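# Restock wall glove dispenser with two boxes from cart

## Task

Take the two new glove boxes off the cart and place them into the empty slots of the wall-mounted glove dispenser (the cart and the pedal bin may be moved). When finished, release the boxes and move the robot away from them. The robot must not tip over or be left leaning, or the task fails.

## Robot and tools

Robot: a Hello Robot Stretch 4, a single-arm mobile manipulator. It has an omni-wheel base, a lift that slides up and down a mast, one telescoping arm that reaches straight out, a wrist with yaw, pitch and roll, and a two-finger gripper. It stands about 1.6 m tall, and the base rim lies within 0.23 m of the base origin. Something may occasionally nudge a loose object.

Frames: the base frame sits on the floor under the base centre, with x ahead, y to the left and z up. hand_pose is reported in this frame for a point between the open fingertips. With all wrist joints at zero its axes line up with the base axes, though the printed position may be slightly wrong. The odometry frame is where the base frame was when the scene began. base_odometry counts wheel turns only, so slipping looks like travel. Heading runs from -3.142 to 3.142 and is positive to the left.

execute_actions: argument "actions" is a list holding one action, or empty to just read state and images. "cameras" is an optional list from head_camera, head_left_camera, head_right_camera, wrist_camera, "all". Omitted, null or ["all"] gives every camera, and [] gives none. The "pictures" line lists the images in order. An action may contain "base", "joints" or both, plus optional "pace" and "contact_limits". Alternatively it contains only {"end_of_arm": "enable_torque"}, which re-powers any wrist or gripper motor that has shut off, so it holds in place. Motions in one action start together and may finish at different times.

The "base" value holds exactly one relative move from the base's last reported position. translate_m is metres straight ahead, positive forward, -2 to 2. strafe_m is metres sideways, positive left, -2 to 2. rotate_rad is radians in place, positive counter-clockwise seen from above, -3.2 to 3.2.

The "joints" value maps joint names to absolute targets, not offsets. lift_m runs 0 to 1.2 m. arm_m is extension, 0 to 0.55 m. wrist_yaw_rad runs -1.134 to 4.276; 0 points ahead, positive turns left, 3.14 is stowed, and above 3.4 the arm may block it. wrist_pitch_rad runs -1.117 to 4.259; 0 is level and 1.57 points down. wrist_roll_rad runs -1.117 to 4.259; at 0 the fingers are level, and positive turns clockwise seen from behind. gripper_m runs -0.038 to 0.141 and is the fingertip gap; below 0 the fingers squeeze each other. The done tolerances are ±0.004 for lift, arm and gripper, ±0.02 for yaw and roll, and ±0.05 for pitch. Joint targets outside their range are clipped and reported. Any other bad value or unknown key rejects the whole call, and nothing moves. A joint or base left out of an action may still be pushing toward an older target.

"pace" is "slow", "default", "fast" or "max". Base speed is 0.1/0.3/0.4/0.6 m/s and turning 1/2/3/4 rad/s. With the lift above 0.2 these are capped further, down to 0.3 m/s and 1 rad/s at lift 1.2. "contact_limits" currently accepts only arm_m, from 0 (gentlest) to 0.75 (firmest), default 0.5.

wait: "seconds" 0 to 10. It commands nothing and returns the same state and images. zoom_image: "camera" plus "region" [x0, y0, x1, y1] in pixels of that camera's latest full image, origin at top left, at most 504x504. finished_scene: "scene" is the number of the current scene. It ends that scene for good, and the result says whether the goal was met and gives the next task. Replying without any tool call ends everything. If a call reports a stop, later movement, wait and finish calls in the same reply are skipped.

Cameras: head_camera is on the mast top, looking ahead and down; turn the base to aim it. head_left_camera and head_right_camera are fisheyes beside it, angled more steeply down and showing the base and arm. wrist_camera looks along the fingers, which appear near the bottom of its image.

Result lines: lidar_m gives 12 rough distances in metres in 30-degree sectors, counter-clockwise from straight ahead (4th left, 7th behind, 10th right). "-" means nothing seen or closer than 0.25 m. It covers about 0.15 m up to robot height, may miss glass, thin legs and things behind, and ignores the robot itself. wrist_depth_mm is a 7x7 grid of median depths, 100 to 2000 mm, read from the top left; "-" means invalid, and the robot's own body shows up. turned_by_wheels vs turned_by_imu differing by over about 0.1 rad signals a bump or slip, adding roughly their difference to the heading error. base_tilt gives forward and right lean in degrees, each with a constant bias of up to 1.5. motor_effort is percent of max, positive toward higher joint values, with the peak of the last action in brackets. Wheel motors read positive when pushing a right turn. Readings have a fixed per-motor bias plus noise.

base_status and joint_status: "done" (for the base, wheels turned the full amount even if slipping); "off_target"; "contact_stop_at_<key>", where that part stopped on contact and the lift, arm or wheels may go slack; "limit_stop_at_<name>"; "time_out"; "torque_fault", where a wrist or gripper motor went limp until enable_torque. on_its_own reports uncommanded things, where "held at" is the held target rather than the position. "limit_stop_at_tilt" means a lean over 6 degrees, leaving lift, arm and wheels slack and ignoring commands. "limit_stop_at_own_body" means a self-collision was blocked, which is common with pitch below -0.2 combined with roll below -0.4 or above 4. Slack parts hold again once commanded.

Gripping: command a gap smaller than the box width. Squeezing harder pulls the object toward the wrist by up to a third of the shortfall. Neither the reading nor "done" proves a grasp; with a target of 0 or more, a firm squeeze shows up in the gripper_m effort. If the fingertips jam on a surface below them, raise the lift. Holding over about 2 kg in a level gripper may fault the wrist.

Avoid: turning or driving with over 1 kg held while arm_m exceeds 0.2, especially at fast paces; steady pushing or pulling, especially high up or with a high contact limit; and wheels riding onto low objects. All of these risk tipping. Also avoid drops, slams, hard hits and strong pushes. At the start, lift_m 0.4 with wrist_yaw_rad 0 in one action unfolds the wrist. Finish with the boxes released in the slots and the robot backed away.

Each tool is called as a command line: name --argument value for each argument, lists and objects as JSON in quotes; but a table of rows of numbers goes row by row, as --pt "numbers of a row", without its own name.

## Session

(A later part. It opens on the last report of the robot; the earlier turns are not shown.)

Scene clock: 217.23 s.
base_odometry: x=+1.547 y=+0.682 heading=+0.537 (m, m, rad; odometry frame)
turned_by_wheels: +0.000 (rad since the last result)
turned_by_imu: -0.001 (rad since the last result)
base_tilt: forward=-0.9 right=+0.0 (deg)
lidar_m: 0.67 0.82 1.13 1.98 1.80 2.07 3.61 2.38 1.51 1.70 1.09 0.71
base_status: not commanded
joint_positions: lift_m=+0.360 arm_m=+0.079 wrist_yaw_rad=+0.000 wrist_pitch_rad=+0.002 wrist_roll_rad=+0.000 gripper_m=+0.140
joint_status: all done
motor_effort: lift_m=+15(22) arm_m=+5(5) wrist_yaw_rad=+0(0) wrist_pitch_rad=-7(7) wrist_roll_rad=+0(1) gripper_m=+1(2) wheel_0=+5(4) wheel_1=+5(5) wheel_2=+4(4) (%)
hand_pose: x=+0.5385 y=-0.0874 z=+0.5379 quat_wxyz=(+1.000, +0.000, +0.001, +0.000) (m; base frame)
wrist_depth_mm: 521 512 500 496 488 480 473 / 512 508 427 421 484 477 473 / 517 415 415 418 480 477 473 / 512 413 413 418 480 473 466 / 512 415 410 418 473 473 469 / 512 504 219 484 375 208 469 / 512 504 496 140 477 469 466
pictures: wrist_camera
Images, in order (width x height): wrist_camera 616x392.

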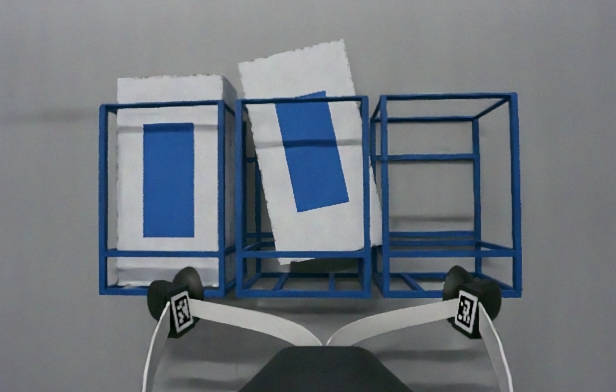

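execute_actions --actions '[{"base":{"strafe_m":-0.014},"joints":{"lift_m":0.39,"arm_m":0.22}}]' --cameras '["wrist_camera"]'

execute_actions --actions '[{"joints":{"arm_m":0.31},"pace":"slow","contact_limits":{"arm_m":0.3}}]' --cameras '["wrist_camera","head_camera"]'

Scene clock: 223.90 s.
base_odometry: x=+1.554 y=+0.670 heading=+0.537 (m, m, rad; odometry frame)
turned_by_wheels: +0.000 (rad since the last result)
turned_by_imu: -0.002 (rad since the last result)
base_tilt: forward=-0.8 right=+0.0 (deg)
lidar_m: 0.68 0.82 1.15 2.01 1.80 2.09 3.62 2.36 1.47 1.68 1.10 0.68
base_status: done
joint_positions: lift_m=+0.390 arm_m=+0.219 wrist_yaw_rad=+0.000 wrist_pitch_rad=+0.002 wrist_roll_rad=+0.000 gripper_m=+0.140
joint_status: all done
motor_effort: lift_m=+22(22) arm_m=+5(5) wrist_yaw_rad=+0(0) wrist_pitch_rad=-6(7) wrist_roll_rad=+0(1) gripper_m=+2(1) wheel_0=+3(7) wheel_1=-2(7) wheel_2=+0(4) (%)
hand_pose: x=+0.6785 y=-0.0874 z=+0.5673 quat_wxyz=(+1.000, +0.000, +0.001, +0.000) (m; base frame)
wrist_depth_mm: 368 362 283 278 345 340 336 / 274 272 281 276 342 338 334 / 274 270 281 276 338 336 334 / 273 268 279 276 336 336 332 / 273 268 279 273 334 336 332 / 271 247 220 273 236 206 329 / 271 251 338 140 301 332 329
pictures: wrist_camera
Images, in order (width x height): wrist_camera 616x392.

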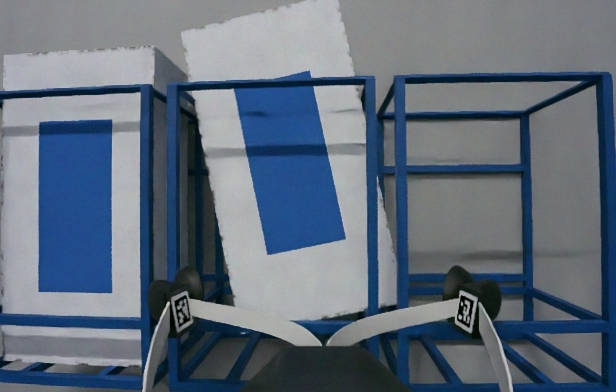

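Scene clock: 225.10 s.
base_odometry: x=+1.554 y=+0.670 heading=+0.536 (m, m, rad; odometry frame)
turned_by_wheels: +0.000 (rad since the last result)
turned_by_imu: -0.001 (rad since the last result)
base_tilt: forward=-0.8 right=+0.0 (deg)
lidar_m: 0.69 0.80 1.16 2.01 1.83 2.10 3.62 2.33 1.49 1.69 1.10 0.73
base_status: not commanded
joint_positions: lift_m=+0.390 arm_m=+0.237 wrist_yaw_rad=-0.003 wrist_pitch_rad=+0.001 wrist_roll_rad=+0.000 gripper_m=+0.140
joint_status: arm_m contact_stop (moved +0.017 of +0.091)
on_its_own: arm_m is slack since a contact_stop (your +0.310 is given up)
motor_effort: lift_m=+21(22) arm_m=+0(15) wrist_yaw_rad=+7(42) wrist_pitch_rad=-5(8) wrist_roll_rad=+0(0) gripper_m=+3(1) wheel_0=+0(3) wheel_1=+0(2) wheel_2=-4(14) (%)
contact_limits: arm_m 0.3
hand_pose: x=+0.6957 y=-0.0882 z=+0.5675 quat_wxyz=(+1.000, +0.000, +0.001, -0.001) (m; base frame)
wrist_depth_mm: 347 343 265 262 329 322 320 / 257 254 264 259 327 324 319 / 254 252 263 258 322 322 317 / 254 253 262 257 320 320 317 / 254 252 260 257 255 320 315 / 253 228 219 255 218 206 310 / 252 250 319 141 273 315 312
pictures: head_camera, wrist_camera
Images, in order (width x height): head_camera 420x560, wrist_camera 616x392.

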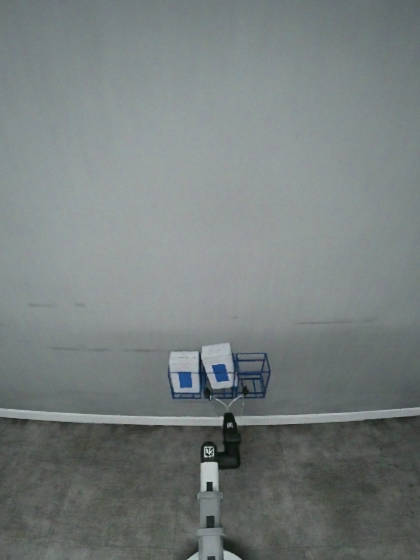

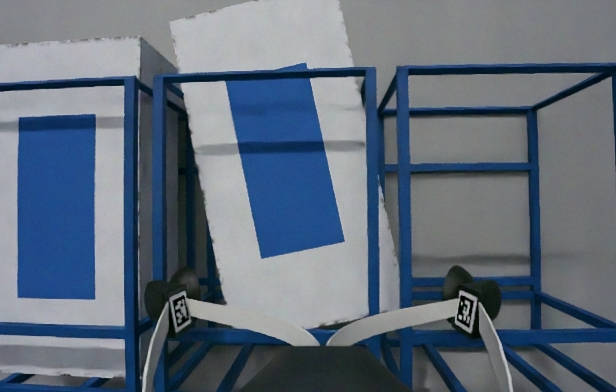

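execute_actions --actions '[{"joints":{"arm_m":0.22,"lift_m":0.4}}]' --cameras '[]'

execute_actions --actions '[{"base":{"strafe_m":-0.022}}]' --cameras '[]'

execute_actions --actions '[{"joints":{"arm_m":0.31},"pace":"slow","contact_limits":{"arm_m":0.3}}]' --cameras '["wrist_camera"]'

Scene clock: 228.30 s.
base_odometry: x=+1.554 y=+0.670 heading=+0.537 (m, m, rad; odometry frame)
turned_by_wheels: +0.000 (rad since the last result)
turned_by_imu: -0.001 (rad since the last result)
base_tilt: forward=-0.9 right=+0.0 (deg)
lidar_m: 0.66 0.81 1.15 1.99 1.81 2.09 3.62 2.36 1.49 1.70 1.10 0.70
base_status: not commanded
joint_positions: lift_m=+0.400 arm_m=+0.221 wrist_yaw_rad=+0.000 wrist_pitch_rad=+0.002 wrist_roll_rad=+0.000 gripper_m=+0.140
joint_status: all done
motor_effort: lift_m=+22(21) arm_m=-5(5) wrist_yaw_rad=+1(7) wrist_pitch_rad=-9(4) wrist_roll_rad=-1(2) gripper_m=+3(2) wheel_0=+0(0) wheel_1=+0(0) wheel_2=-3(4) (%)
hand_pose: x=+0.6803 y=-0.0875 z=+0.5773 quat_wxyz=(+1.000, +0.000, +0.001, +0.000) (m; base frame)
wrist_depth_mm: 366 359 353 278 343 338 334 / 273 268 281 274 343 336 334 / 273 270 279 274 340 336 330 / 271 267 278 273 336 334 332 / 270 266 277 272 336 336 329 / 270 265 219 271 266 206 330 / 268 256 322 140 277 330 301
pictures: none
No camera images: the call's "cameras" was empty. Leave "cameras" out to get every camera's image.

Scene clock: 229.13 s.
base_odometry: x=+1.566 y=+0.651 heading=+0.537 (m, m, rad; odometry frame)
turned_by_wheels: +0.000 (rad since the last result)
turned_by_imu: +0.000 (rad since the last result)
base_tilt: forward=-0.9 right=+0.0 (deg)
lidar_m: 0.66 0.73 1.15 2.02 1.81 2.14 3.61 1.77 1.46 1.65 1.10 0.70
base_status: done
joint_positions: lift_m=+0.400 arm_m=+0.221 wrist_yaw_rad=+0.000 wrist_pitch_rad=+0.002 wrist_roll_rad=+0.000 gripper_m=+0.140
joint_status: not commanded
motor_effort: lift_m=+22(22) arm_m=-5(5) wrist_yaw_rad=+0(1) wrist_pitch_rad=-6(7) wrist_roll_rad=-1(0) gripper_m=-1(3) wheel_0=+1(8) wheel_1=-2(9) wheel_2=+0(2) (%)
hand_pose: x=+0.6803 y=-0.0875 z=+0.5773 quat_wxyz=(+1.000, +0.000, +0.001, +0.000) (m; base frame)
wrist_depth_mm: 366 359 282 345 343 338 332 / 272 281 279 276 342 338 332 / 271 268 278 274 338 336 330 / 271 268 277 272 340 334 330 / 268 268 276 272 340 334 329 / 268 247 219 271 268 207 329 / 267 259 345 141 332 320 267
pictures: none
No camera images: the call's "cameras" was empty. Leave "cameras" out to get every camera's image.

Scene clock: 230.93 s.
base_odometry: x=+1.565 y=+0.651 heading=+0.537 (m, m, rad; odometry frame)
turned_by_wheels: +0.000 (rad since the last result)
turned_by_imu: +0.000 (rad since the last result)
base_tilt: forward=-0.9 right=+0.0 (deg)
lidar_m: 0.68 0.70 1.16 2.03 1.81 2.13 3.63 1.75 1.47 1.66 1.09 0.69
base_status: not commanded
joint_positions: lift_m=+0.400 arm_m=+0.294 wrist_yaw_rad=+0.000 wrist_pitch_rad=+0.005 wrist_roll_rad=-0.001 gripper_m=+0.140
joint_status: arm_m contact_stop (moved +0.073 of +0.089)
on_its_own: arm_m is slack since a contact_stop (your +0.310 is given up)
motor_effort: lift_m=+21(22) arm_m=+0(15) wrist_yaw_rad=+0(11) wrist_pitch_rad=-13(15) wrist_roll_rad=+5(4) gripper_m=-6(1) wheel_0=+5(5) wheel_1=+2(2) wheel_2=-4(7) (%)
contact_limits: arm_m 0.3
hand_pose: x=+0.7532 y=-0.0875 z=+0.5764 quat_wxyz=(+1.000, -0.001, +0.003, +0.000) (m; base frame)
wrist_depth_mm: 196 207 205 201 268 263 262 / 178 207 204 200 266 264 259 / 187 206 202 200 264 263 259 / 186 243 203 200 198 263 259 / 186 256 202 198 197 263 259 / 186 227 202 198 196 197 258 / 175 224 202 135 253 260 258
pictures: wrist_camera
Images, in order (width x height): wrist_camera 616x392.

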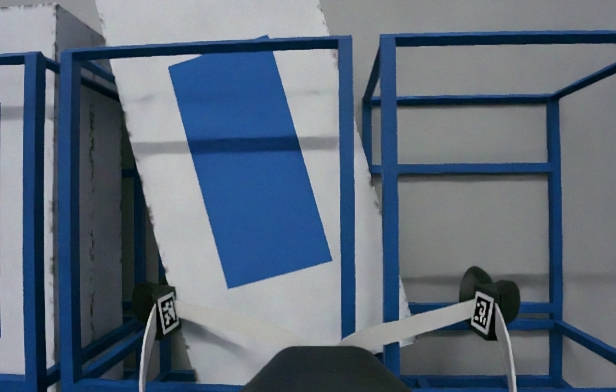

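execute_actions --actions '[{"joints":{"gripper_m":0.07,"arm_m":0.29},"pace":"slow"}]' --cameras '["wrist_camera"]'

Scene clock: 236.43 s.
base_odometry: x=+1.566 y=+0.651 heading=+0.537 (m, m, rad; odometry frame)
turned_by_wheels: +0.000 (rad since the last result)
turned_by_imu: -0.002 (rad since the last result)
base_tilt: forward=-0.8 right=+0.0 (deg)
lidar_m: 0.67 0.70 1.16 2.02 1.82 2.12 3.60 1.75 1.48 1.66 1.09 0.69
base_status: not commanded
joint_positions: lift_m=+0.400 arm_m=+0.291 wrist_yaw_rad=+0.009 wrist_pitch_rad=+0.009 wrist_roll_rad=-0.002 gripper_m=+0.071
joint_status: all done
on_its_own: wrist_yaw_rad is at rest, and its effort (-25) is outside its rest range (-13 to +13); wrist_pitch_rad is at rest, and its effort (-29) is outside its rest range (-23 to +23)
motor_effort: lift_m=+22(22) arm_m=-3(3) wrist_yaw_rad=-25(25) wrist_pitch_rad=-29(27) wrist_roll_rad=+5(6) gripper_m=-30(33) wheel_0=+5(5) wheel_1=+2(2) wheel_2=+0(4) (%)
hand_pose: x=+0.7508 y=-0.0849 z=+0.5752 quat_wxyz=(+1.000, -0.001, +0.005, +0.004) (m; base frame)
wrist_depth_mm: 199 211 207 204 268 263 259 / 180 209 206 202 265 264 260 / 190 221 204 200 260 263 259 / 190 247 202 198 196 263 259 / 189 274 200 196 192 263 258 / 189 232 198 195 175 191 256 / 178 175 196 126 161 257 257
pictures: wrist_camera
Images, in order (width x height): wrist_camera 616x392.

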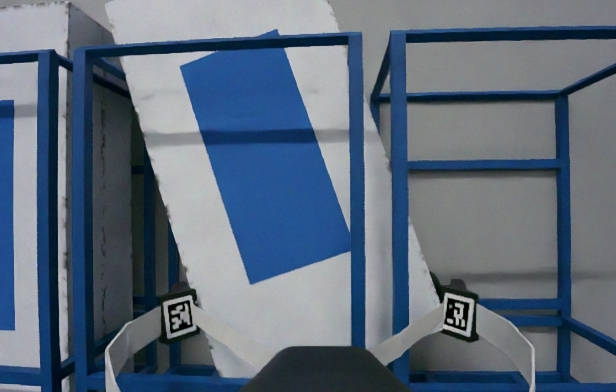

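execute_actions --actions '[{"base":{"strafe_m":0.03},"pace":"slow"}]' --cameras '["wrist_camera"]'

Scene clock: 239.10 s.
base_odometry: x=+1.550 y=+0.677 heading=+0.536 (m, m, rad; odometry frame)
turned_by_wheels: -0.001 (rad since the last result)
turned_by_imu: -0.003 (rad since the last result)
base_tilt: forward=-0.9 right=+0.0 (deg)
lidar_m: 0.66 0.81 1.15 2.00 1.81 2.08 3.61 2.37 1.50 1.70 1.10 0.70
base_status: done
joint_positions: lift_m=+0.400 arm_m=+0.291 wrist_yaw_rad=-0.012 wrist_pitch_rad=+0.009 wrist_roll_rad=+0.001 gripper_m=+0.071
joint_status: not commanded
on_its_own: wrist_yaw_rad is at rest, and its effort (+34) is outside its rest range (-13 to +13); wrist_pitch_rad is at rest, and its effort (-28) is outside its rest range (-23 to +23)
motor_effort: lift_m=+21(22) arm_m=-3(4) wrist_yaw_rad=+34(34) wrist_pitch_rad=-28(32) wrist_roll_rad=-4(5) gripper_m=-31(30) wheel_0=-14(12) wheel_1=+0(7) wheel_2=-3(3) (%)
hand_pose: x=+0.7490 y=-0.0909 z=+0.5753 quat_wxyz=(+1.000, +0.001, +0.005, -0.006) (m; base frame)
wrist_depth_mm: 196 211 206 200 274 271 268 / 196 208 205 199 172 271 270 / 196 208 204 197 193 270 268 / 195 240 202 196 190 271 267 / 195 238 201 195 188 271 268 / 195 181 196 193 187 185 262 / 185 173 196 131 165 265 215
pictures: wrist_camera
Images, in order (width x height): wrist_camera 616x392.

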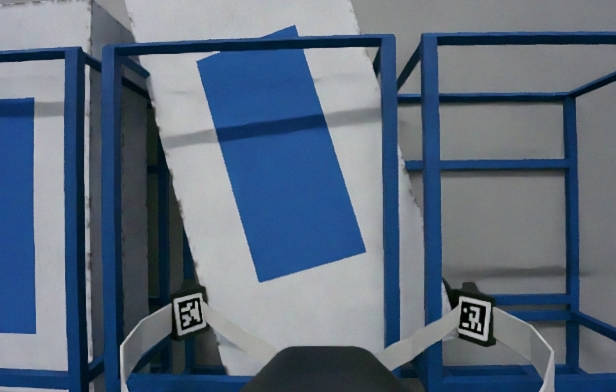

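execute_actions --actions '[{"joints":{"wrist_roll_rad":0.2}}]' --cameras '["wrist_camera","head_camera"]'

Scene clock: 241.30 s.
base_odometry: x=+1.550 y=+0.677 heading=+0.536 (m, m, rad; odometry frame)
turned_by_wheels: +0.000 (rad since the last result)
turned_by_imu: -0.001 (rad since the last result)
base_tilt: forward=-0.8 right=+0.0 (deg)
lidar_m: 0.67 0.82 1.16 1.99 1.78 2.09 3.62 2.38 1.49 1.69 1.11 0.72
base_status: not commanded
joint_positions: lift_m=+0.400 arm_m=+0.291 wrist_yaw_rad=-0.008 wrist_pitch_rad=+0.004 wrist_roll_rad=+0.187 gripper_m=+0.071
joint_status: all done
on_its_own: wrist_yaw_rad is at rest, and its effort (+24) is outside its rest range (-13 to +13); wrist_roll_rad is at rest, and its effort (+37) is outside its rest range (-13 to +13)
motor_effort: lift_m=+22(22) arm_m=-3(3) wrist_yaw_rad=+24(34) wrist_pitch_rad=-14(28) wrist_roll_rad=+37(39) gripper_m=-23(27) wheel_0=-11(14) wheel_1=+0(0) wheel_2=-3(3) (%)
hand_pose: x=+0.7491 y=-0.0899 z=+0.5767 quat_wxyz=(+0.996, +0.093, +0.002, -0.004) (m; base frame)
wrist_depth_mm: 287 213 207 202 273 270 268 / 198 211 204 198 273 271 267 / 183 210 203 196 267 270 266 / 196 233 202 195 190 270 267 / 195 243 200 194 187 268 266 / 195 194 196 193 186 178 266 / 195 194 211 129 164 168 162
pictures: head_camera, wrist_camera
Images, in order (width x height): head_camera 420x560, wrist_camera 616x392.

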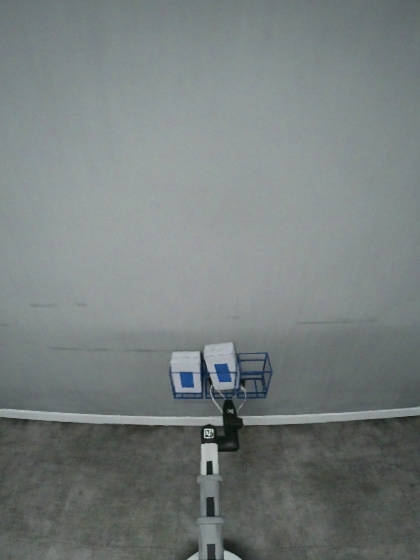

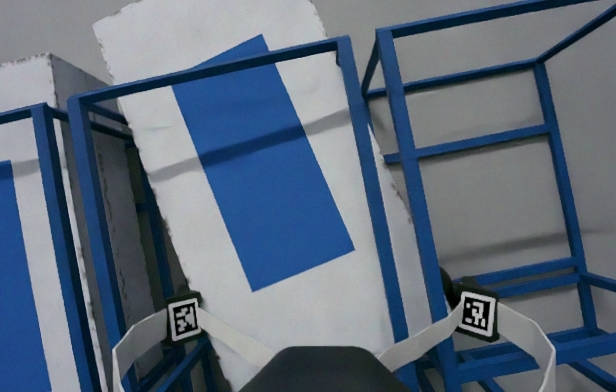

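execute_actions --actions '[{"joints":{"lift_m":0.43},"pace":"slow"}]' --cameras '[]'

execute_actions --actions '[{"joints":{"wrist_roll_rad":0.3}}]' --cameras '["wrist_camera","head_camera"]'

Scene clock: 244.40 s.
torque_fault: wrist_pitch_rad switched itself off since the last result.
base_odometry: x=+1.550 y=+0.677 heading=+0.536 (m, m, rad; odometry frame)
turned_by_wheels: +0.000 (rad since the last result)
turned_by_imu: -0.001 (rad since the last result)
base_tilt: forward=-0.9 right=+0.0 (deg)
lidar_m: 0.68 0.81 1.16 2.00 1.78 2.09 3.62 2.39 1.49 1.70 1.08 0.71
base_status: not commanded
joint_positions: lift_m=+0.430 arm_m=+0.290 wrist_yaw_rad=-0.006 wrist_pitch_rad=+0.122 wrist_roll_rad=+0.189 gripper_m=+0.071
joint_status: all done
on_its_own: wrist_pitch_rad is off since a torque_fault, until you send "end_of_arm": "enable_torque" (your +0.000 is given up); wrist_yaw_rad is at rest, and its effort (+18) is outside its rest range (-13 to +13); wrist_roll_rad is at rest, and its effort (+32) is outside its rest range (-13 to +13)
motor_effort: lift_m=+20(34) arm_m=-1(3) wrist_yaw_rad=+18(24) wrist_pitch_rad=-2(100) wrist_roll_rad=+32(38) gripper_m=-26(27) wheel_0=-5(11) wheel_1=+0(0) wheel_2=-6(6) (%)
hand_pose: x=+0.7469 y=-0.0892 z=+0.5729 quat_wxyz=(+0.994, +0.094, +0.061, -0.009) (m; base frame)
wrist_depth_mm: 264 197 191 186 257 255 253 / 184 198 191 187 259 259 257 / 167 201 194 188 185 263 262 / 187 225 196 190 185 267 266 / 191 236 198 191 185 271 268 / 194 193 197 192 186 176 273 / 198 179 226 129 170 194 168
pictures: none
No camera images: the call's "cameras" was empty. Leave "cameras" out to get every camera's image.

Scene clock: 244.93 s.
base_odometry: x=+1.550 y=+0.677 heading=+0.536 (m, m, rad; odometry frame)
turned_by_wheels: +0.000 (rad since the last result)
turned_by_imu: +0.000 (rad since the last result)
base_tilt: forward=-0.8 right=+0.0 (deg)
lidar_m: 0.67 0.82 1.17 2.00 1.80 2.09 3.62 2.37 1.50 1.70 1.10 0.72
base_status: not commanded
joint_positions: lift_m=+0.430 arm_m=+0.290 wrist_yaw_rad=-0.005 wrist_pitch_rad=+0.119 wrist_roll_rad=+0.281 gripper_m=+0.071
joint_status: all done
on_its_own: wrist_pitch_rad is off since a torque_fault, until you send "end_of_arm": "enable_torque" (your +0.000 is given up); wrist_roll_rad is at rest, and its effort (+56) is outside its rest range (-13 to +13)
motor_effort: lift_m=+19(20) arm_m=-1(1) wrist_yaw_rad=+13(18) wrist_pitch_rad=-1(2) wrist_roll_rad=+56(55) gripper_m=-28(24) wheel_0=-5(5) wheel_1=+0(0) wheel_2=-6(6) (%)
hand_pose: x=+0.7471 y=-0.0887 z=+0.5738 quat_wxyz=(+0.988, +0.140, +0.059, -0.011) (m; base frame)
wrist_depth_mm: 263 196 190 187 258 256 256 / 252 196 190 187 262 262 260 / 180 198 193 188 262 265 264 / 169 222 195 189 185 268 267 / 189 235 197 191 185 272 272 / 192 195 196 193 186 176 274 / 196 178 214 128 170 190 279
pictures: head_camera, wrist_camera
Images, in order (width x height): head_camera 420x560, wrist_camera 616x392.

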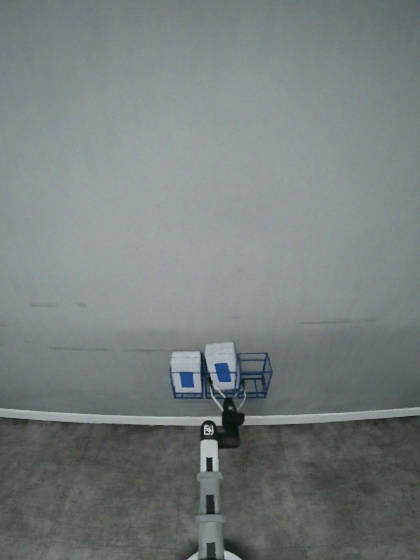

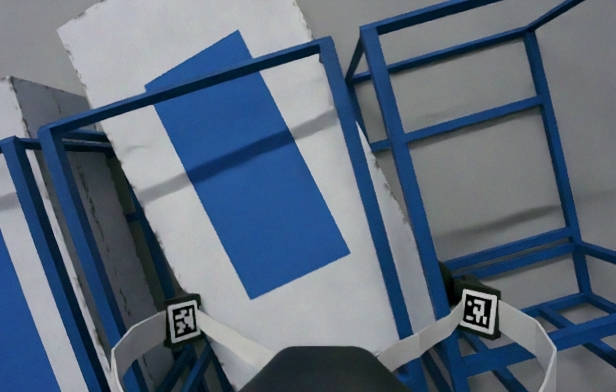

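execute_actions --actions '[{"joints":{"lift_m":0.405,"wrist_roll_rad":0.15,"gripper_m":0.1},"pace":"slow"}]' --cameras '[]'

execute_actions --actions '[{"end_of_arm":"enable_torque"}]' --cameras '["wrist_camera","head_camera"]'

zoom_image --camera "head_camera" --region '[160, 325, 300, 415]'

Scene clock: 250.43 s.
base_odometry: x=+1.550 y=+0.677 heading=+0.536 (m, m, rad; odometry frame)
turned_by_wheels: +0.000 (rad since the last result)
turned_by_imu: -0.002 (rad since the last result)
base_tilt: forward=-0.9 right=+0.0 (deg)
lidar_m: 0.68 0.81 1.16 2.00 1.77 2.09 3.62 2.36 1.51 1.68 1.09 0.69
base_status: not commanded
joint_positions: lift_m=+0.405 arm_m=+0.290 wrist_yaw_rad=-0.014 wrist_pitch_rad=+0.061 wrist_roll_rad=+0.144 gripper_m=+0.100
joint_status: all done
on_its_own: wrist_pitch_rad is off since a torque_fault, until you send "end_of_arm": "enable_torque" (your +0.000 is given up); wrist_yaw_rad is at rest, and its effort (+40) is outside its rest range (-13 to +13); wrist_roll_rad is at rest, and its effort (+16) is outside its rest range (-13 to +13)
motor_effort: lift_m=+12(19) arm_m=+2(2) wrist_yaw_rad=+40(40) wrist_pitch_rad=-1(2) wrist_roll_rad=+16(50) gripper_m=-10(27) wheel_0=-1(5) wheel_1=+0(0) wheel_2=-7(7) (%)
hand_pose: x=+0.7473 y=-0.0914 z=+0.5661 quat_wxyz=(+0.997, +0.072, +0.030, -0.009) (m; base frame)
wrist_depth_mm: 208 204 197 192 267 266 265 / 178 205 200 194 265 267 265 / 191 207 200 195 193 268 267 / 193 235 202 196 191 270 267 / 195 244 204 198 191 271 266 / 195 204 203 200 193 191 272 / 196 178 224 136 168 169 225
pictures: none
No camera images: the call's "cameras" was empty. Leave "cameras" out to get every camera's image.

Scene clock: 250.73 s.
base_odometry: x=+1.550 y=+0.677 heading=+0.536 (m, m, rad; odometry frame)
turned_by_wheels: +0.000 (rad since the last result)
turned_by_imu: +0.000 (rad since the last result)
base_tilt: forward=-0.9 right=+0.0 (deg)
lidar_m: 0.68 0.82 1.16 2.00 1.80 2.08 3.64 2.37 1.48 1.69 1.10 0.72
base_status: not commanded
joint_positions: lift_m=+0.405 arm_m=+0.290 wrist_yaw_rad=-0.014 wrist_pitch_rad=+0.061 wrist_roll_rad=+0.144 gripper_m=+0.100
joint_status: not commanded
end_of_arm: enable_torque: each motor that was off is on again
on_its_own: wrist_pitch_rad is held at +0.061, not at your +0.000, since a torque_fault; wrist_yaw_rad is at rest, and its effort (+40) is outside its rest range (-13 to +13); wrist_roll_rad is at rest, and its effort (+16) is outside its rest range (-13 to +13)
motor_effort: lift_m=+13(12) arm_m=+2(2) wrist_yaw_rad=+40(40) wrist_pitch_rad=-1(0) wrist_roll_rad=+16(16) gripper_m=-14(10) wheel_0=-1(1) wheel_1=+0(0) wheel_2=-7(7) (%)
hand_pose: x=+0.7473 y=-0.0914 z=+0.5661 quat_wxyz=(+0.997, +0.072, +0.030, -0.009) (m; base frame)
wrist_depth_mm: 208 204 197 192 267 265 265 / 177 205 199 194 265 267 265 / 191 207 202 195 191 270 267 / 193 236 202 196 191 271 268 / 194 244 205 198 191 272 267 / 195 204 202 200 192 191 271 / 196 178 224 136 169 169 226
pictures: head_camera, wrist_camera
Images, in order (width x height): head_camera 420x560, wrist_camera 616x392.

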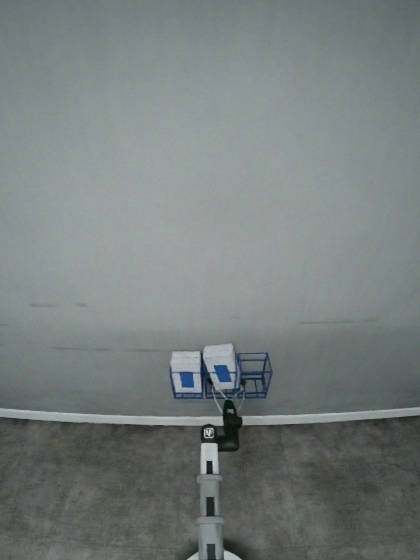

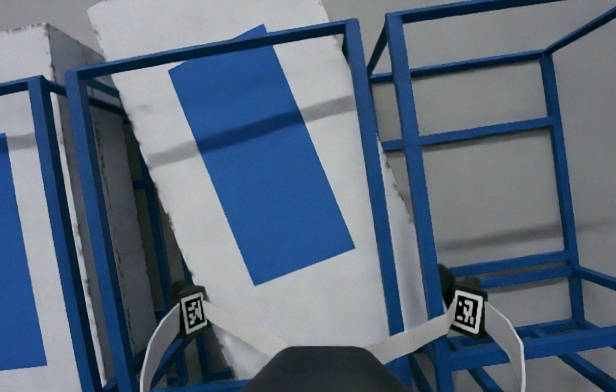

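Region (160, 325, 300, 415) of head_camera's 420x560 image, scaled by 3.600, with more detail than that image has; it fills the top 324 rows of this view, and the rest is white.

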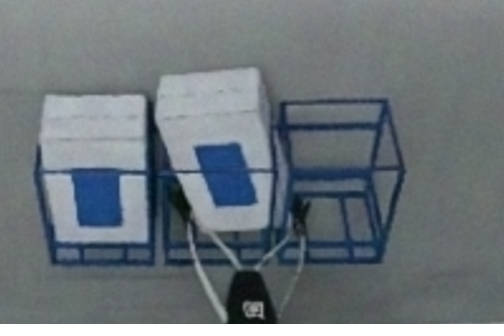

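execute_actions --actions '[{"joints":{"gripper_m":0.14,"wrist_roll_rad":0,"wrist_pitch_rad":0},"base":{"strafe_m":-0.025},"pace":"slow"}]' --cameras '[]'

execute_actions --actions '[{"joints":{"arm_m":0.1}}]' --cameras '[]'

execute_actions --actions '[{"joints":{"gripper_m":0.0,"wrist_yaw_rad":0.7,"lift_m":0.41},"base":{"strafe_m":-0.25}}]' --cameras '["wrist_camera","head_camera"]'

Scene clock: 258.07 s.
base_odometry: x=+1.563 y=+0.655 heading=+0.536 (m, m, rad; odometry frame)
turned_by_wheels: +0.000 (rad since the last result)
turned_by_imu: -0.002 (rad since the last result)
base_tilt: forward=-0.9 right=-0.1 (deg)
lidar_m: 0.66 0.74 1.16 2.03 1.80 2.12 3.63 1.75 1.48 1.67 1.09 0.71
base_status: done
joint_positions: lift_m=+0.405 arm_m=+0.290 wrist_yaw_rad=-0.002 wrist_pitch_rad=+0.008 wrist_roll_rad=-0.002 gripper_m=+0.140
joint_status: all done
motor_effort: lift_m=+19(19) arm_m=+2(1) wrist_yaw_rad=+6(40) wrist_pitch_rad=-23(49) wrist_roll_rad=+6(15) gripper_m=+3(7) wheel_0=+6(7) wheel_1=-2(10) wheel_2=-5(7) (%)
hand_pose: x=+0.7489 y=-0.0880 z=+0.5807 quat_wxyz=(+1.000, -0.001, +0.004, -0.001) (m; base frame)
wrist_depth_mm: 200 211 205 200 273 270 266 / 181 208 204 200 268 267 265 / 190 224 204 200 270 268 265 / 191 236 205 200 196 267 264 / 190 277 205 200 196 267 264 / 189 235 203 199 193 196 262 / 183 221 205 139 229 265 264
pictures: none
No camera images: the call's "cameras" was empty. Leave "cameras" out to get every camera's image.

Scene clock: 259.73 s.
base_odometry: x=+1.563 y=+0.655 heading=+0.536 (m, m, rad; odometry frame)
turned_by_wheels: +0.000 (rad since the last result)
turned_by_imu: -0.001 (rad since the last result)
base_tilt: forward=-0.8 right=+0.0 (deg)
lidar_m: 0.67 0.73 1.15 2.01 1.81 2.10 3.63 1.74 1.48 1.66 1.09 0.71
base_status: not commanded
joint_positions: lift_m=+0.405 arm_m=+0.101 wrist_yaw_rad=+0.000 wrist_pitch_rad=+0.002 wrist_roll_rad=+0.000 gripper_m=+0.140
joint_status: all done
motor_effort: lift_m=+19(19) arm_m=-5(5) wrist_yaw_rad=+0(6) wrist_pitch_rad=-7(25) wrist_roll_rad=+1(5) gripper_m=+2(1) wheel_0=+4(6) wheel_1=-1(2) wheel_2=-3(5) (%)
hand_pose: x=+0.5603 y=-0.0874 z=+0.5825 quat_wxyz=(+1.000, +0.000, +0.001, +0.000) (m; base frame)
wrist_depth_mm: 496 488 477 473 466 459 452 / 492 488 477 469 462 452 449 / 492 394 392 389 462 455 449 / 492 392 387 387 459 449 445 / 488 392 389 382 455 449 449 / 492 389 220 382 455 206 445 / 484 477 469 141 452 449 442
pictures: none
No camera images: the call's "cameras" was empty. Leave "cameras" out to get every camera's image.

Scene clock: 262.10 s.
base_odometry: x=+1.690 y=+0.441 heading=+0.536 (m, m, rad; odometry frame)
turned_by_wheels: +0.000 (rad since the last result)
turned_by_imu: -0.001 (rad since the last result)
base_tilt: forward=-0.9 right=+0.0 (deg)
lidar_m: 0.66 0.70 1.13 2.27 2.01 2.46 3.93 1.42 1.27 1.40 1.10 0.80
base_status: done
joint_positions: lift_m=+0.410 arm_m=+0.101 wrist_yaw_rad=+0.700 wrist_pitch_rad=+0.002 wrist_roll_rad=+0.000 gripper_m=+0.000
joint_status: all done
motor_effort: lift_m=+21(20) arm_m=-5(5) wrist_yaw_rad=+1(4) wrist_pitch_rad=-8(9) wrist_roll_rad=+1(2) gripper_m=-9(10) wheel_0=+0(9) wheel_1=-4(9) wheel_2=+0(2) (%)
hand_pose: x=+0.5488 y=+0.1189 z=+0.5873 quat_wxyz=(+0.939, -0.001, +0.001, +0.343) (m; base frame)
wrist_depth_mm: 1921 1118 768 585 473 394 351 / 1863 1118 768 580 436 394 347 / 1808 1098 750 462 402 387 347 / 1921 1078 759 462 382 397 349 / 1863 1098 750 492 368 387 349 / 1863 1098 759 202 189 379 345 / 1464 1098 668 145 433 368 334
pictures: head_camera, wrist_camera
Images, in order (width x height): head_camera 420x560, wrist_camera 616x392.

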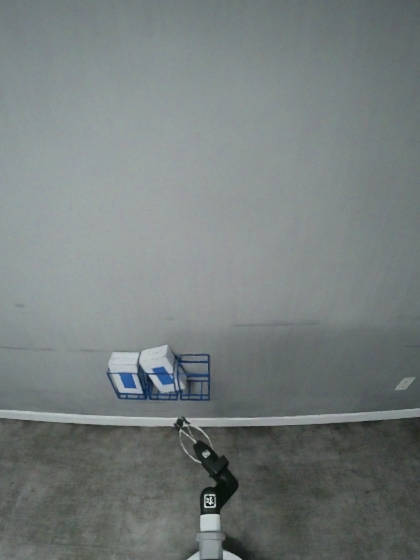

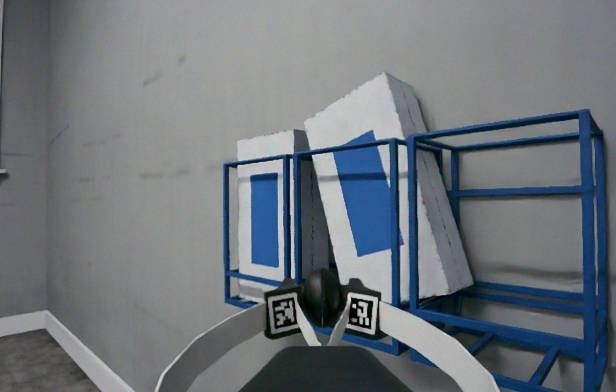

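execute_actions --actions '[{"base":{"strafe_m":-0.06},"joints":{"arm_m":0.22}}]' --cameras '["wrist_camera"]'

execute_actions --actions '[{"joints":{"arm_m":0.3},"pace":"slow","contact_limits":{"arm_m":0.3}}]' --cameras '["wrist_camera","head_camera"]'

Scene clock: 267.37 s.
base_odometry: x=+1.721 y=+0.389 heading=+0.536 (m, m, rad; odometry frame)
turned_by_wheels: +0.000 (rad since the last result)
turned_by_imu: -0.002 (rad since the last result)
base_tilt: forward=-0.8 right=+0.0 (deg)
lidar_m: 0.67 0.68 1.14 2.34 2.07 2.59 4.09 1.33 1.23 1.35 1.08 0.81
base_status: done
joint_positions: lift_m=+0.410 arm_m=+0.219 wrist_yaw_rad=+0.700 wrist_pitch_rad=+0.002 wrist_roll_rad=+0.000 gripper_m=+0.000
joint_status: all done
motor_effort: lift_m=+21(21) arm_m=+5(5) wrist_yaw_rad=+0(0) wrist_pitch_rad=-6(8) wrist_roll_rad=+1(1) gripper_m=-8(8) wheel_0=+0(13) wheel_1=-4(11) wheel_2=+0(1) (%)
hand_pose: x=+0.6670 y=+0.1189 z=+0.5873 quat_wxyz=(+0.939, -0.001, +0.001, +0.343) (m; base frame)
wrist_depth_mm: 1397 788 539 413 336 281 249 / 1366 788 517 377 327 276 248 / 1336 778 394 342 336 281 249 / 1366 517 392 327 336 281 249 / 1336 517 387 314 334 281 249 / 1366 723 368 202 189 279 248 / 1336 778 301 144 209 260 247
pictures: wrist_camera
Images, in order (width x height): wrist_camera 616x392.

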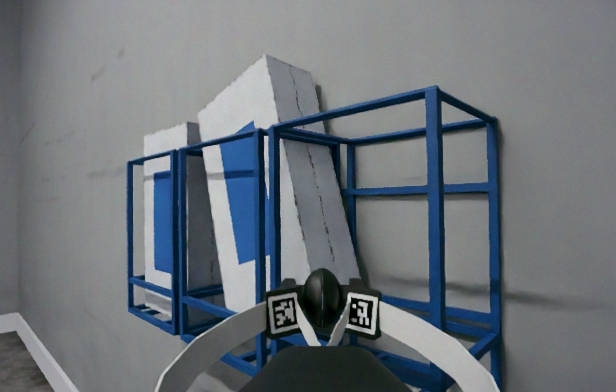

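Scene clock: 268.97 s.
base_odometry: x=+1.721 y=+0.389 heading=+0.538 (m, m, rad; odometry frame)
turned_by_wheels: +0.002 (rad since the last result)
turned_by_imu: +0.001 (rad since the last result)
base_tilt: forward=-0.9 right=+0.0 (deg)
lidar_m: 0.68 0.71 1.14 2.33 2.10 2.61 4.05 1.34 1.23 1.36 1.06 0.81
base_status: not commanded
joint_positions: lift_m=+0.410 arm_m=+0.272 wrist_yaw_rad=+0.714 wrist_pitch_rad=+0.003 wrist_roll_rad=+0.000 gripper_m=+0.000
joint_status: arm_m contact_stop (moved +0.053 of +0.081)
on_its_own: arm_m is slack since a contact_stop (your +0.300 is given up); wrist_yaw_rad is at rest, and its effort (-39) is outside its rest range (-13 to +13)
motor_effort: lift_m=+21(21) arm_m=+0(16) wrist_yaw_rad=-39(41) wrist_pitch_rad=-7(10) wrist_roll_rad=+2(1) gripper_m=-7(13) wheel_0=+10(10) wheel_1=+3(4) wheel_2=+4(4) (%)
contact_limits: arm_m 0.3
hand_pose: x=+0.7178 y=+0.1228 z=+0.5872 quat_wxyz=(+0.937, -0.001, +0.001, +0.349) (m; base frame)
wrist_depth_mm: 1281 691 462 347 279 233 207 / 1308 691 315 325 265 227 208 / 1281 439 287 314 279 228 208 / 1308 439 283 309 281 233 208 / 1281 439 281 286 279 232 207 / 1308 407 258 200 181 232 207 / 1255 683 244 141 151 220 206
pictures: head_camera, wrist_camera
Images, in order (width x height): head_camera 420x560, wrist_camera 616x392.

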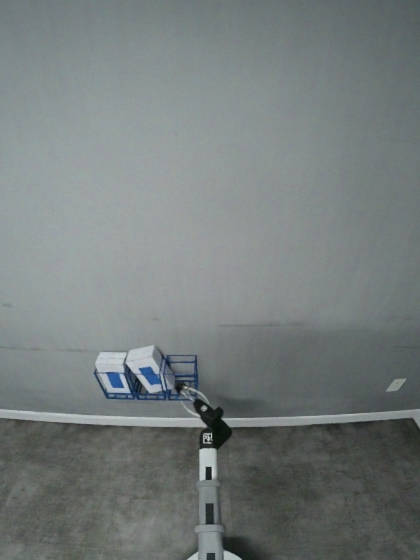

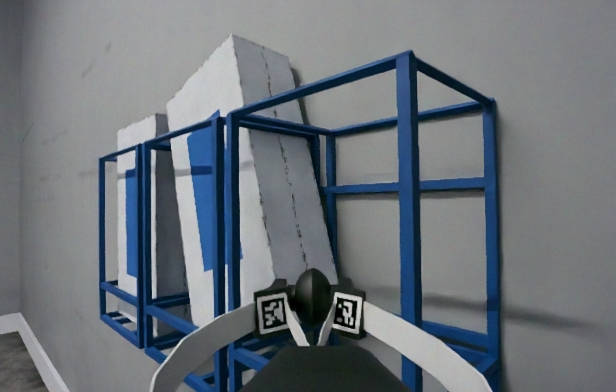

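execute_actions --actions '[{"base":{"strafe_m":0.04},"joints":{"arm_m":0.255},"pace":"slow"}]' --cameras '[]'

execute_actions --actions '[{"joints":{"arm_m":0.31},"pace":"slow","contact_limits":{"arm_m":0.3}}]' --cameras '["wrist_camera"]'

Scene clock: 272.00 s.
base_odometry: x=+1.701 y=+0.423 heading=+0.538 (m, m, rad; odometry frame)
turned_by_wheels: +0.000 (rad since the last result)
turned_by_imu: -0.001 (rad since the last result)
base_tilt: forward=-0.9 right=+0.0 (deg)
lidar_m: 0.68 0.69 1.14 2.29 2.05 2.53 4.08 1.37 1.27 1.40 1.07 0.79
base_status: done
joint_positions: lift_m=+0.410 arm_m=+0.256 wrist_yaw_rad=+0.700 wrist_pitch_rad=+0.002 wrist_roll_rad=+0.000 gripper_m=+0.000
joint_status: all done
motor_effort: lift_m=+21(21) arm_m=-5(7) wrist_yaw_rad=-2(39) wrist_pitch_rad=-6(7) wrist_roll_rad=+1(2) gripper_m=-6(10) wheel_0=-4(6) wheel_1=+6(11) wheel_2=+1(3) (%)
hand_pose: x=+0.7037 y=+0.1191 z=+0.5873 quat_wxyz=(+0.939, -0.001, +0.001, +0.343) (m; base frame)
wrist_depth_mm: 1255 707 477 351 296 247 221 / 1229 691 334 304 287 232 216 / 1205 462 325 278 296 248 216 / 1205 455 327 263 296 246 216 / 1205 459 322 259 289 248 216 / 1205 449 312 201 189 247 216 / 1160 691 245 145 278 141 215
pictures: none
No camera images: the call's "cameras" was empty. Leave "cameras" out to get every camera's image.

Scene clock: 273.43 s.
base_odometry: x=+1.700 y=+0.423 heading=+0.538 (m, m, rad; odometry frame)
turned_by_wheels: +0.000 (rad since the last result)
turned_by_imu: +0.000 (rad since the last result)
base_tilt: forward=-0.9 right=-0.1 (deg)
lidar_m: 0.68 0.70 1.15 2.29 2.05 2.51 4.08 1.41 1.27 1.39 1.08 0.80
base_status: not commanded
joint_positions: lift_m=+0.410 arm_m=+0.296 wrist_yaw_rad=+0.709 wrist_pitch_rad=+0.005 wrist_roll_rad=-0.001 gripper_m=+0.000
joint_status: arm_m contact_stop (moved +0.040 of +0.054)
on_its_own: arm_m is slack since a contact_stop (your +0.310 is given up); wrist_yaw_rad is at rest, and its effort (-26) is outside its rest range (-13 to +13)
motor_effort: lift_m=+21(21) arm_m=+0(17) wrist_yaw_rad=-26(30) wrist_pitch_rad=-15(15) wrist_roll_rad=+1(2) gripper_m=-5(8) wheel_0=+4(4) wheel_1=+5(6) wheel_2=-2(4) (%)
contact_limits: arm_m 0.3
hand_pose: x=+0.7427 y=+0.1215 z=+0.5864 quat_wxyz=(+0.938, -0.001, +0.002, +0.347) (m; base frame)
wrist_depth_mm: 1118 615 301 297 245 143 187 / 1118 603 264 283 251 201 183 / 1118 355 253 274 251 201 184 / 1098 364 254 260 252 202 183 / 1118 362 254 243 252 201 183 / 1118 357 218 202 231 201 183 / 1118 347 208 138 237 159 182
pictures: wrist_camera
Images, in order (width x height): wrist_camera 616x392.

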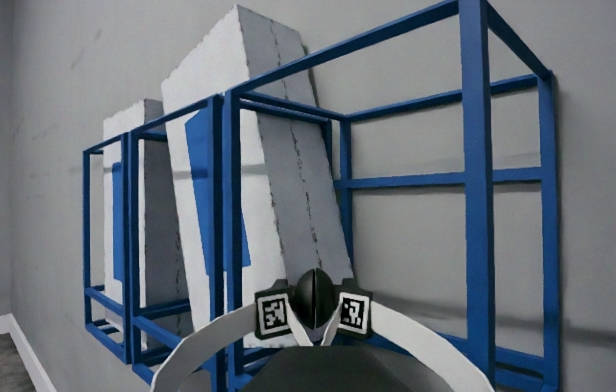

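execute_actions --actions '[{"base":{"strafe_m":0.05},"joints":{"arm_m":0.298},"pace":"slow"}]' --cameras '["wrist_camera","head_camera"]'

Scene clock: 275.97 s.
base_odometry: x=+1.675 y=+0.466 heading=+0.535 (m, m, rad; odometry frame)
turned_by_wheels: -0.003 (rad since the last result)
turned_by_imu: -0.013 (rad since the last result)
base_tilt: forward=-0.9 right=+0.0 (deg)
lidar_m: 0.66 0.71 1.13 2.24 1.99 2.38 3.65 1.46 1.28 1.44 1.09 0.80
base_status: done
joint_positions: lift_m=+0.410 arm_m=+0.296 wrist_yaw_rad=+0.688 wrist_pitch_rad=+0.009 wrist_roll_rad=-0.001 gripper_m=+0.000
joint_status: all done
on_its_own: wrist_yaw_rad is at rest, and its effort (+35) is outside its rest range (-13 to +13); wrist_pitch_rad is at rest, and its effort (-30) is outside its rest range (-23 to +23)
motor_effort: lift_m=+21(21) arm_m=+10(10) wrist_yaw_rad=+35(37) wrist_pitch_rad=-30(29) wrist_roll_rad=+2(2) gripper_m=-3(5) wheel_0=-21(24) wheel_1=+3(12) wheel_2=-23(24) (%)
hand_pose: x=+0.7455 y=+0.1156 z=+0.5853 quat_wxyz=(+0.941, -0.002, +0.004, +0.337) (m; base frame)
wrist_depth_mm: 866 535 259 262 238 208 - / 854 504 233 251 246 208 186 / 854 322 233 253 247 208 187 / 854 330 198 243 246 208 190 / 854 330 197 231 246 208 189 / 866 322 195 203 189 208 189 / 866 298 183 144 234 195 -
pictures: head_camera, wrist_camera
Images, in order (width x height): head_camera 420x560, wrist_camera 616x392.

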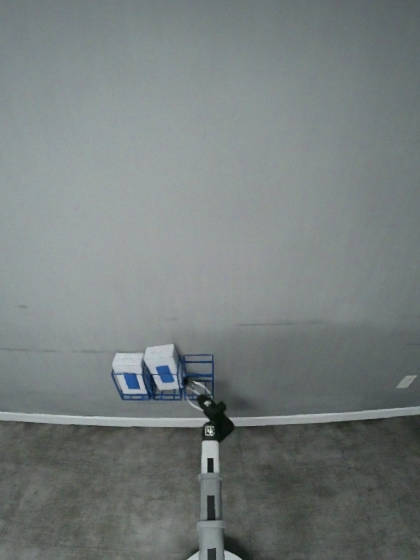

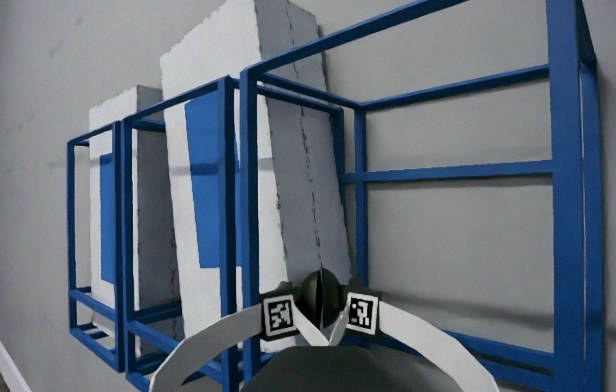

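execute_actions --actions '[{"base":{"strafe_m":0.025},"joints":{"arm_m":0.315},"pace":"slow"}]' --cameras '["wrist_camera","head_camera"]'

zoom_image --camera "head_camera" --region '[100, 325, 240, 415]'

Scene clock: 278.57 s.
base_odometry: x=+1.662 y=+0.487 heading=+0.534 (m, m, rad; odometry frame)
turned_by_wheels: +0.000 (rad since the last result)
turned_by_imu: -0.038 (rad since the last result)
base_tilt: forward=-0.8 right=+0.0 (deg)
lidar_m: 0.67 0.67 1.09 2.23 2.00 2.33 3.70 1.53 1.29 1.46 1.13 0.80
base_status: done
joint_positions: lift_m=+0.410 arm_m=+0.281 wrist_yaw_rad=+0.699 wrist_pitch_rad=+0.009 wrist_roll_rad=-0.001 gripper_m=+0.000
joint_status: arm_m contact_stop (moved -0.015 of +0.019)
on_its_own: arm_m is slack since a contact_stop (your +0.315 is given up); wrist_pitch_rad is at rest, and its effort (-26) is outside its rest range (-23 to +23)
motor_effort: lift_m=+21(21) arm_m=+0(21) wrist_yaw_rad=+5(35) wrist_pitch_rad=-26(28) wrist_roll_rad=+2(1) gripper_m=-6(9) wheel_0=-7(19) wheel_1=+6(12) wheel_2=-5(24) (%)
hand_pose: x=+0.7291 y=+0.1186 z=+0.5854 quat_wxyz=(+0.940, -0.002, +0.004, +0.342) (m; base frame)
wrist_depth_mm: 831 539 268 277 248 210 - / 831 508 258 251 254 215 - / 820 327 268 259 253 216 - / 831 334 268 249 254 216 - / 831 332 267 237 253 216 196 / 809 325 270 204 190 215 196 / 831 322 194 144 244 202 -
pictures: head_camera, wrist_camera
Images, in order (width x height): head_camera 420x560, wrist_camera 616x392.

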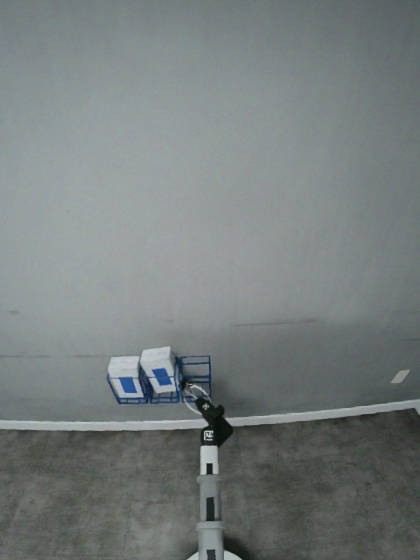

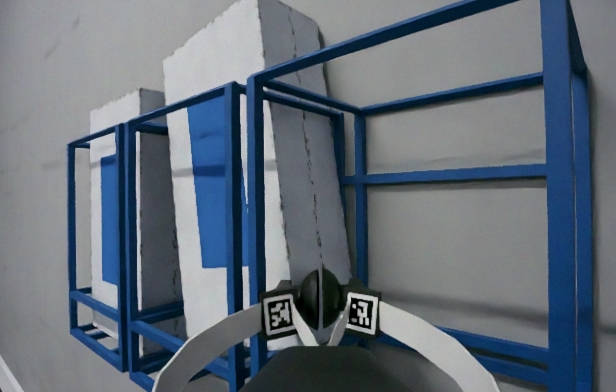

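Region (100, 325, 240, 415) of head_camera's 420x560 image, scaled by 3.600, with more detail than that image has; it fills the top 324 rows of this view, and the rest is white.

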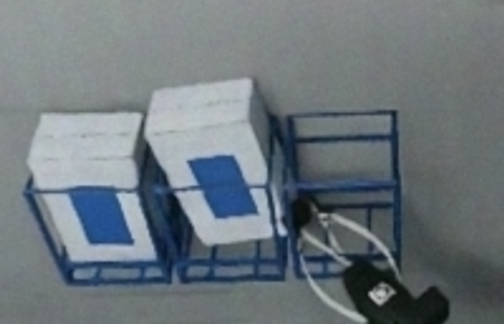

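execute_actions --actions '[{"base":{"strafe_m":-0.03},"pace":"slow"}]' --cameras '[]'

execute_actions --actions '[{"joints":{"arm_m":0.05}}]' --cameras '[]'

execute_actions --actions '[{"base":{"rotate_rad":0.05},"joints":{"wrist_yaw_rad":0}}]' --cameras '[]'

execute_actions --actions '[{"base":{"strafe_m":0.2}}]' --cameras '["wrist_camera","head_camera"]'

Scene clock: 282.67 s.
base_odometry: x=+1.677 y=+0.461 heading=+0.535 (m, m, rad; odometry frame)
turned_by_wheels: +0.000 (rad since the last result)
turned_by_imu: -0.001 (rad since the last result)
base_tilt: forward=-0.8 right=+0.0 (deg)
lidar_m: 0.66 0.71 1.09 2.26 2.01 2.35 3.67 1.53 1.27 1.43 1.12 0.80
base_status: done
joint_positions: lift_m=+0.410 arm_m=+0.281 wrist_yaw_rad=+0.702 wrist_pitch_rad=+0.003 wrist_roll_rad=+0.000 gripper_m=+0.000
joint_status: not commanded
on_its_own: arm_m is slack since a contact_stop (your +0.315 is given up)
motor_effort: lift_m=+21(21) arm_m=+0(0) wrist_yaw_rad=-7(14) wrist_pitch_rad=-8(26) wrist_roll_rad=+0(3) gripper_m=-7(9) wheel_0=+7(9) wheel_1=-2(5) wheel_2=-2(4) (%)
hand_pose: x=+0.7286 y=+0.1196 z=+0.5872 quat_wxyz=(+0.939, -0.001, +0.001, +0.344) (m; base frame)
wrist_depth_mm: 878 549 278 301 250 208 195 / 866 549 266 291 257 203 195 / 842 336 253 285 256 208 195 / 854 351 250 283 255 207 195 / 854 349 249 271 255 208 194 / 854 349 242 196 201 207 194 / 854 329 205 149 242 164 193
pictures: none
No camera images: the call's "cameras" was empty. Leave "cameras" out to get every camera's image.

Scene clock: 284.47 s.
base_odometry: x=+1.677 y=+0.461 heading=+0.534 (m, m, rad; odometry frame)
turned_by_wheels: +0.000 (rad since the last result)
turned_by_imu: -0.001 (rad since the last result)
base_tilt: forward=-0.8 right=+0.0 (deg)
lidar_m: 0.65 0.68 1.07 2.27 2.02 2.37 3.67 1.49 1.28 1.42 1.12 0.81
base_status: not commanded
joint_positions: lift_m=+0.410 arm_m=+0.051 wrist_yaw_rad=+0.700 wrist_pitch_rad=+0.002 wrist_roll_rad=+0.000 gripper_m=+0.000
joint_status: all done
motor_effort: lift_m=+21(21) arm_m=-5(7) wrist_yaw_rad=-1(7) wrist_pitch_rad=-8(9) wrist_roll_rad=+1(1) gripper_m=-7(8) wheel_0=+5(7) wheel_1=-2(2) wheel_2=-2(2) (%)
hand_pose: x=+0.4987 y=+0.1190 z=+0.5873 quat_wxyz=(+0.939, -0.001, +0.001, +0.343) (m; base frame)
wrist_depth_mm: 1708 1118 798 615 517 433 382 / 1756 1098 778 621 484 436 384 / 1708 1060 788 521 445 424 370 / 1708 1098 788 530 439 430 370 / 1708 1078 778 521 439 433 370 / 1661 1060 788 201 189 424 366 / 1499 1098 699 144 484 336 366
pictures: none
No camera images: the call's "cameras" was empty. Leave "cameras" out to get every camera's image.

Scene clock: 285.43 s.
base_odometry: x=+1.677 y=+0.461 heading=+0.584 (m, m, rad; odometry frame)
turned_by_wheels: +0.049 (rad since the last result)
turned_by_imu: +0.048 (rad since the last result)
base_tilt: forward=-0.9 right=+0.0 (deg)
lidar_m: 0.66 0.71 1.14 2.26 2.02 2.44 3.90 1.44 1.30 1.43 1.09 0.80
base_status: done
joint_positions: lift_m=+0.410 arm_m=+0.051 wrist_yaw_rad=+0.001 wrist_pitch_rad=+0.002 wrist_roll_rad=+0.000 gripper_m=+0.000
joint_status: all done
motor_effort: lift_m=+21(21) arm_m=-5(5) wrist_yaw_rad=-2(9) wrist_pitch_rad=-5(7) wrist_roll_rad=+1(2) gripper_m=-6(4) wheel_0=-3(7) wheel_1=-4(7) wheel_2=-4(7) (%)
hand_pose: x=+0.5103 y=-0.0873 z=+0.5873 quat_wxyz=(+1.000, +0.000, +0.001, +0.000) (m; base frame)
wrist_depth_mm: 530 530 517 508 504 492 488 / 535 530 521 508 500 492 488 / 449 449 512 508 496 492 484 / 445 449 521 508 496 488 484 / 452 442 508 504 492 488 484 / 430 442 410 201 190 488 480 / 525 517 508 144 488 480 484
pictures: none
No camera images: the call's "cameras" was empty. Leave "cameras" out to get every camera's image.

Scene clock: 287.37 s.
base_odometry: x=+1.567 y=+0.628 heading=+0.584 (m, m, rad; odometry frame)
turned_by_wheels: +0.000 (rad since the last result)
turned_by_imu: -0.001 (rad since the last result)
base_tilt: forward=-0.9 right=+0.0 (deg)
lidar_m: 0.66 0.71 1.16 2.07 1.84 2.21 3.65 1.71 1.47 1.63 1.07 0.71
base_status: done
joint_positions: lift_m=+0.410 arm_m=+0.051 wrist_yaw_rad=+0.000 wrist_pitch_rad=+0.002 wrist_roll_rad=+0.000 gripper_m=+0.000
joint_status: not commanded
motor_effort: lift_m=+21(21) arm_m=-5(5) wrist_yaw_rad=-2(2) wrist_pitch_rad=-9(8) wrist_roll_rad=+1(1) gripper_m=-7(7) wheel_0=-2(16) wheel_1=+1(11) wheel_2=+0(4) (%)
hand_pose: x=+0.5103 y=-0.0873 z=+0.5873 quat_wxyz=(+1.000, +0.000, +0.001, +0.000) (m; base frame)
wrist_depth_mm: 539 535 525 517 504 500 492 / 539 535 525 512 508 500 496 / 539 442 442 455 508 500 492 / 535 439 442 439 504 496 488 / 535 436 442 439 504 492 488 / 530 433 410 202 189 492 488 / 535 525 512 144 500 492 484
pictures: head_camera, wrist_camera
Images, in order (width x height): head_camera 420x560, wrist_camera 616x392.

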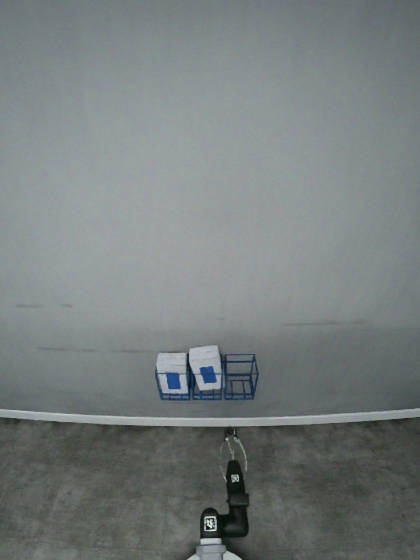

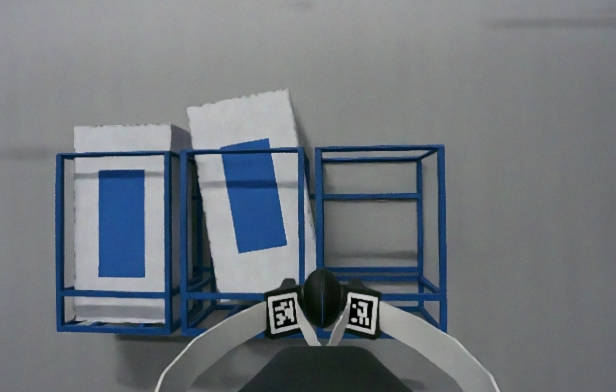

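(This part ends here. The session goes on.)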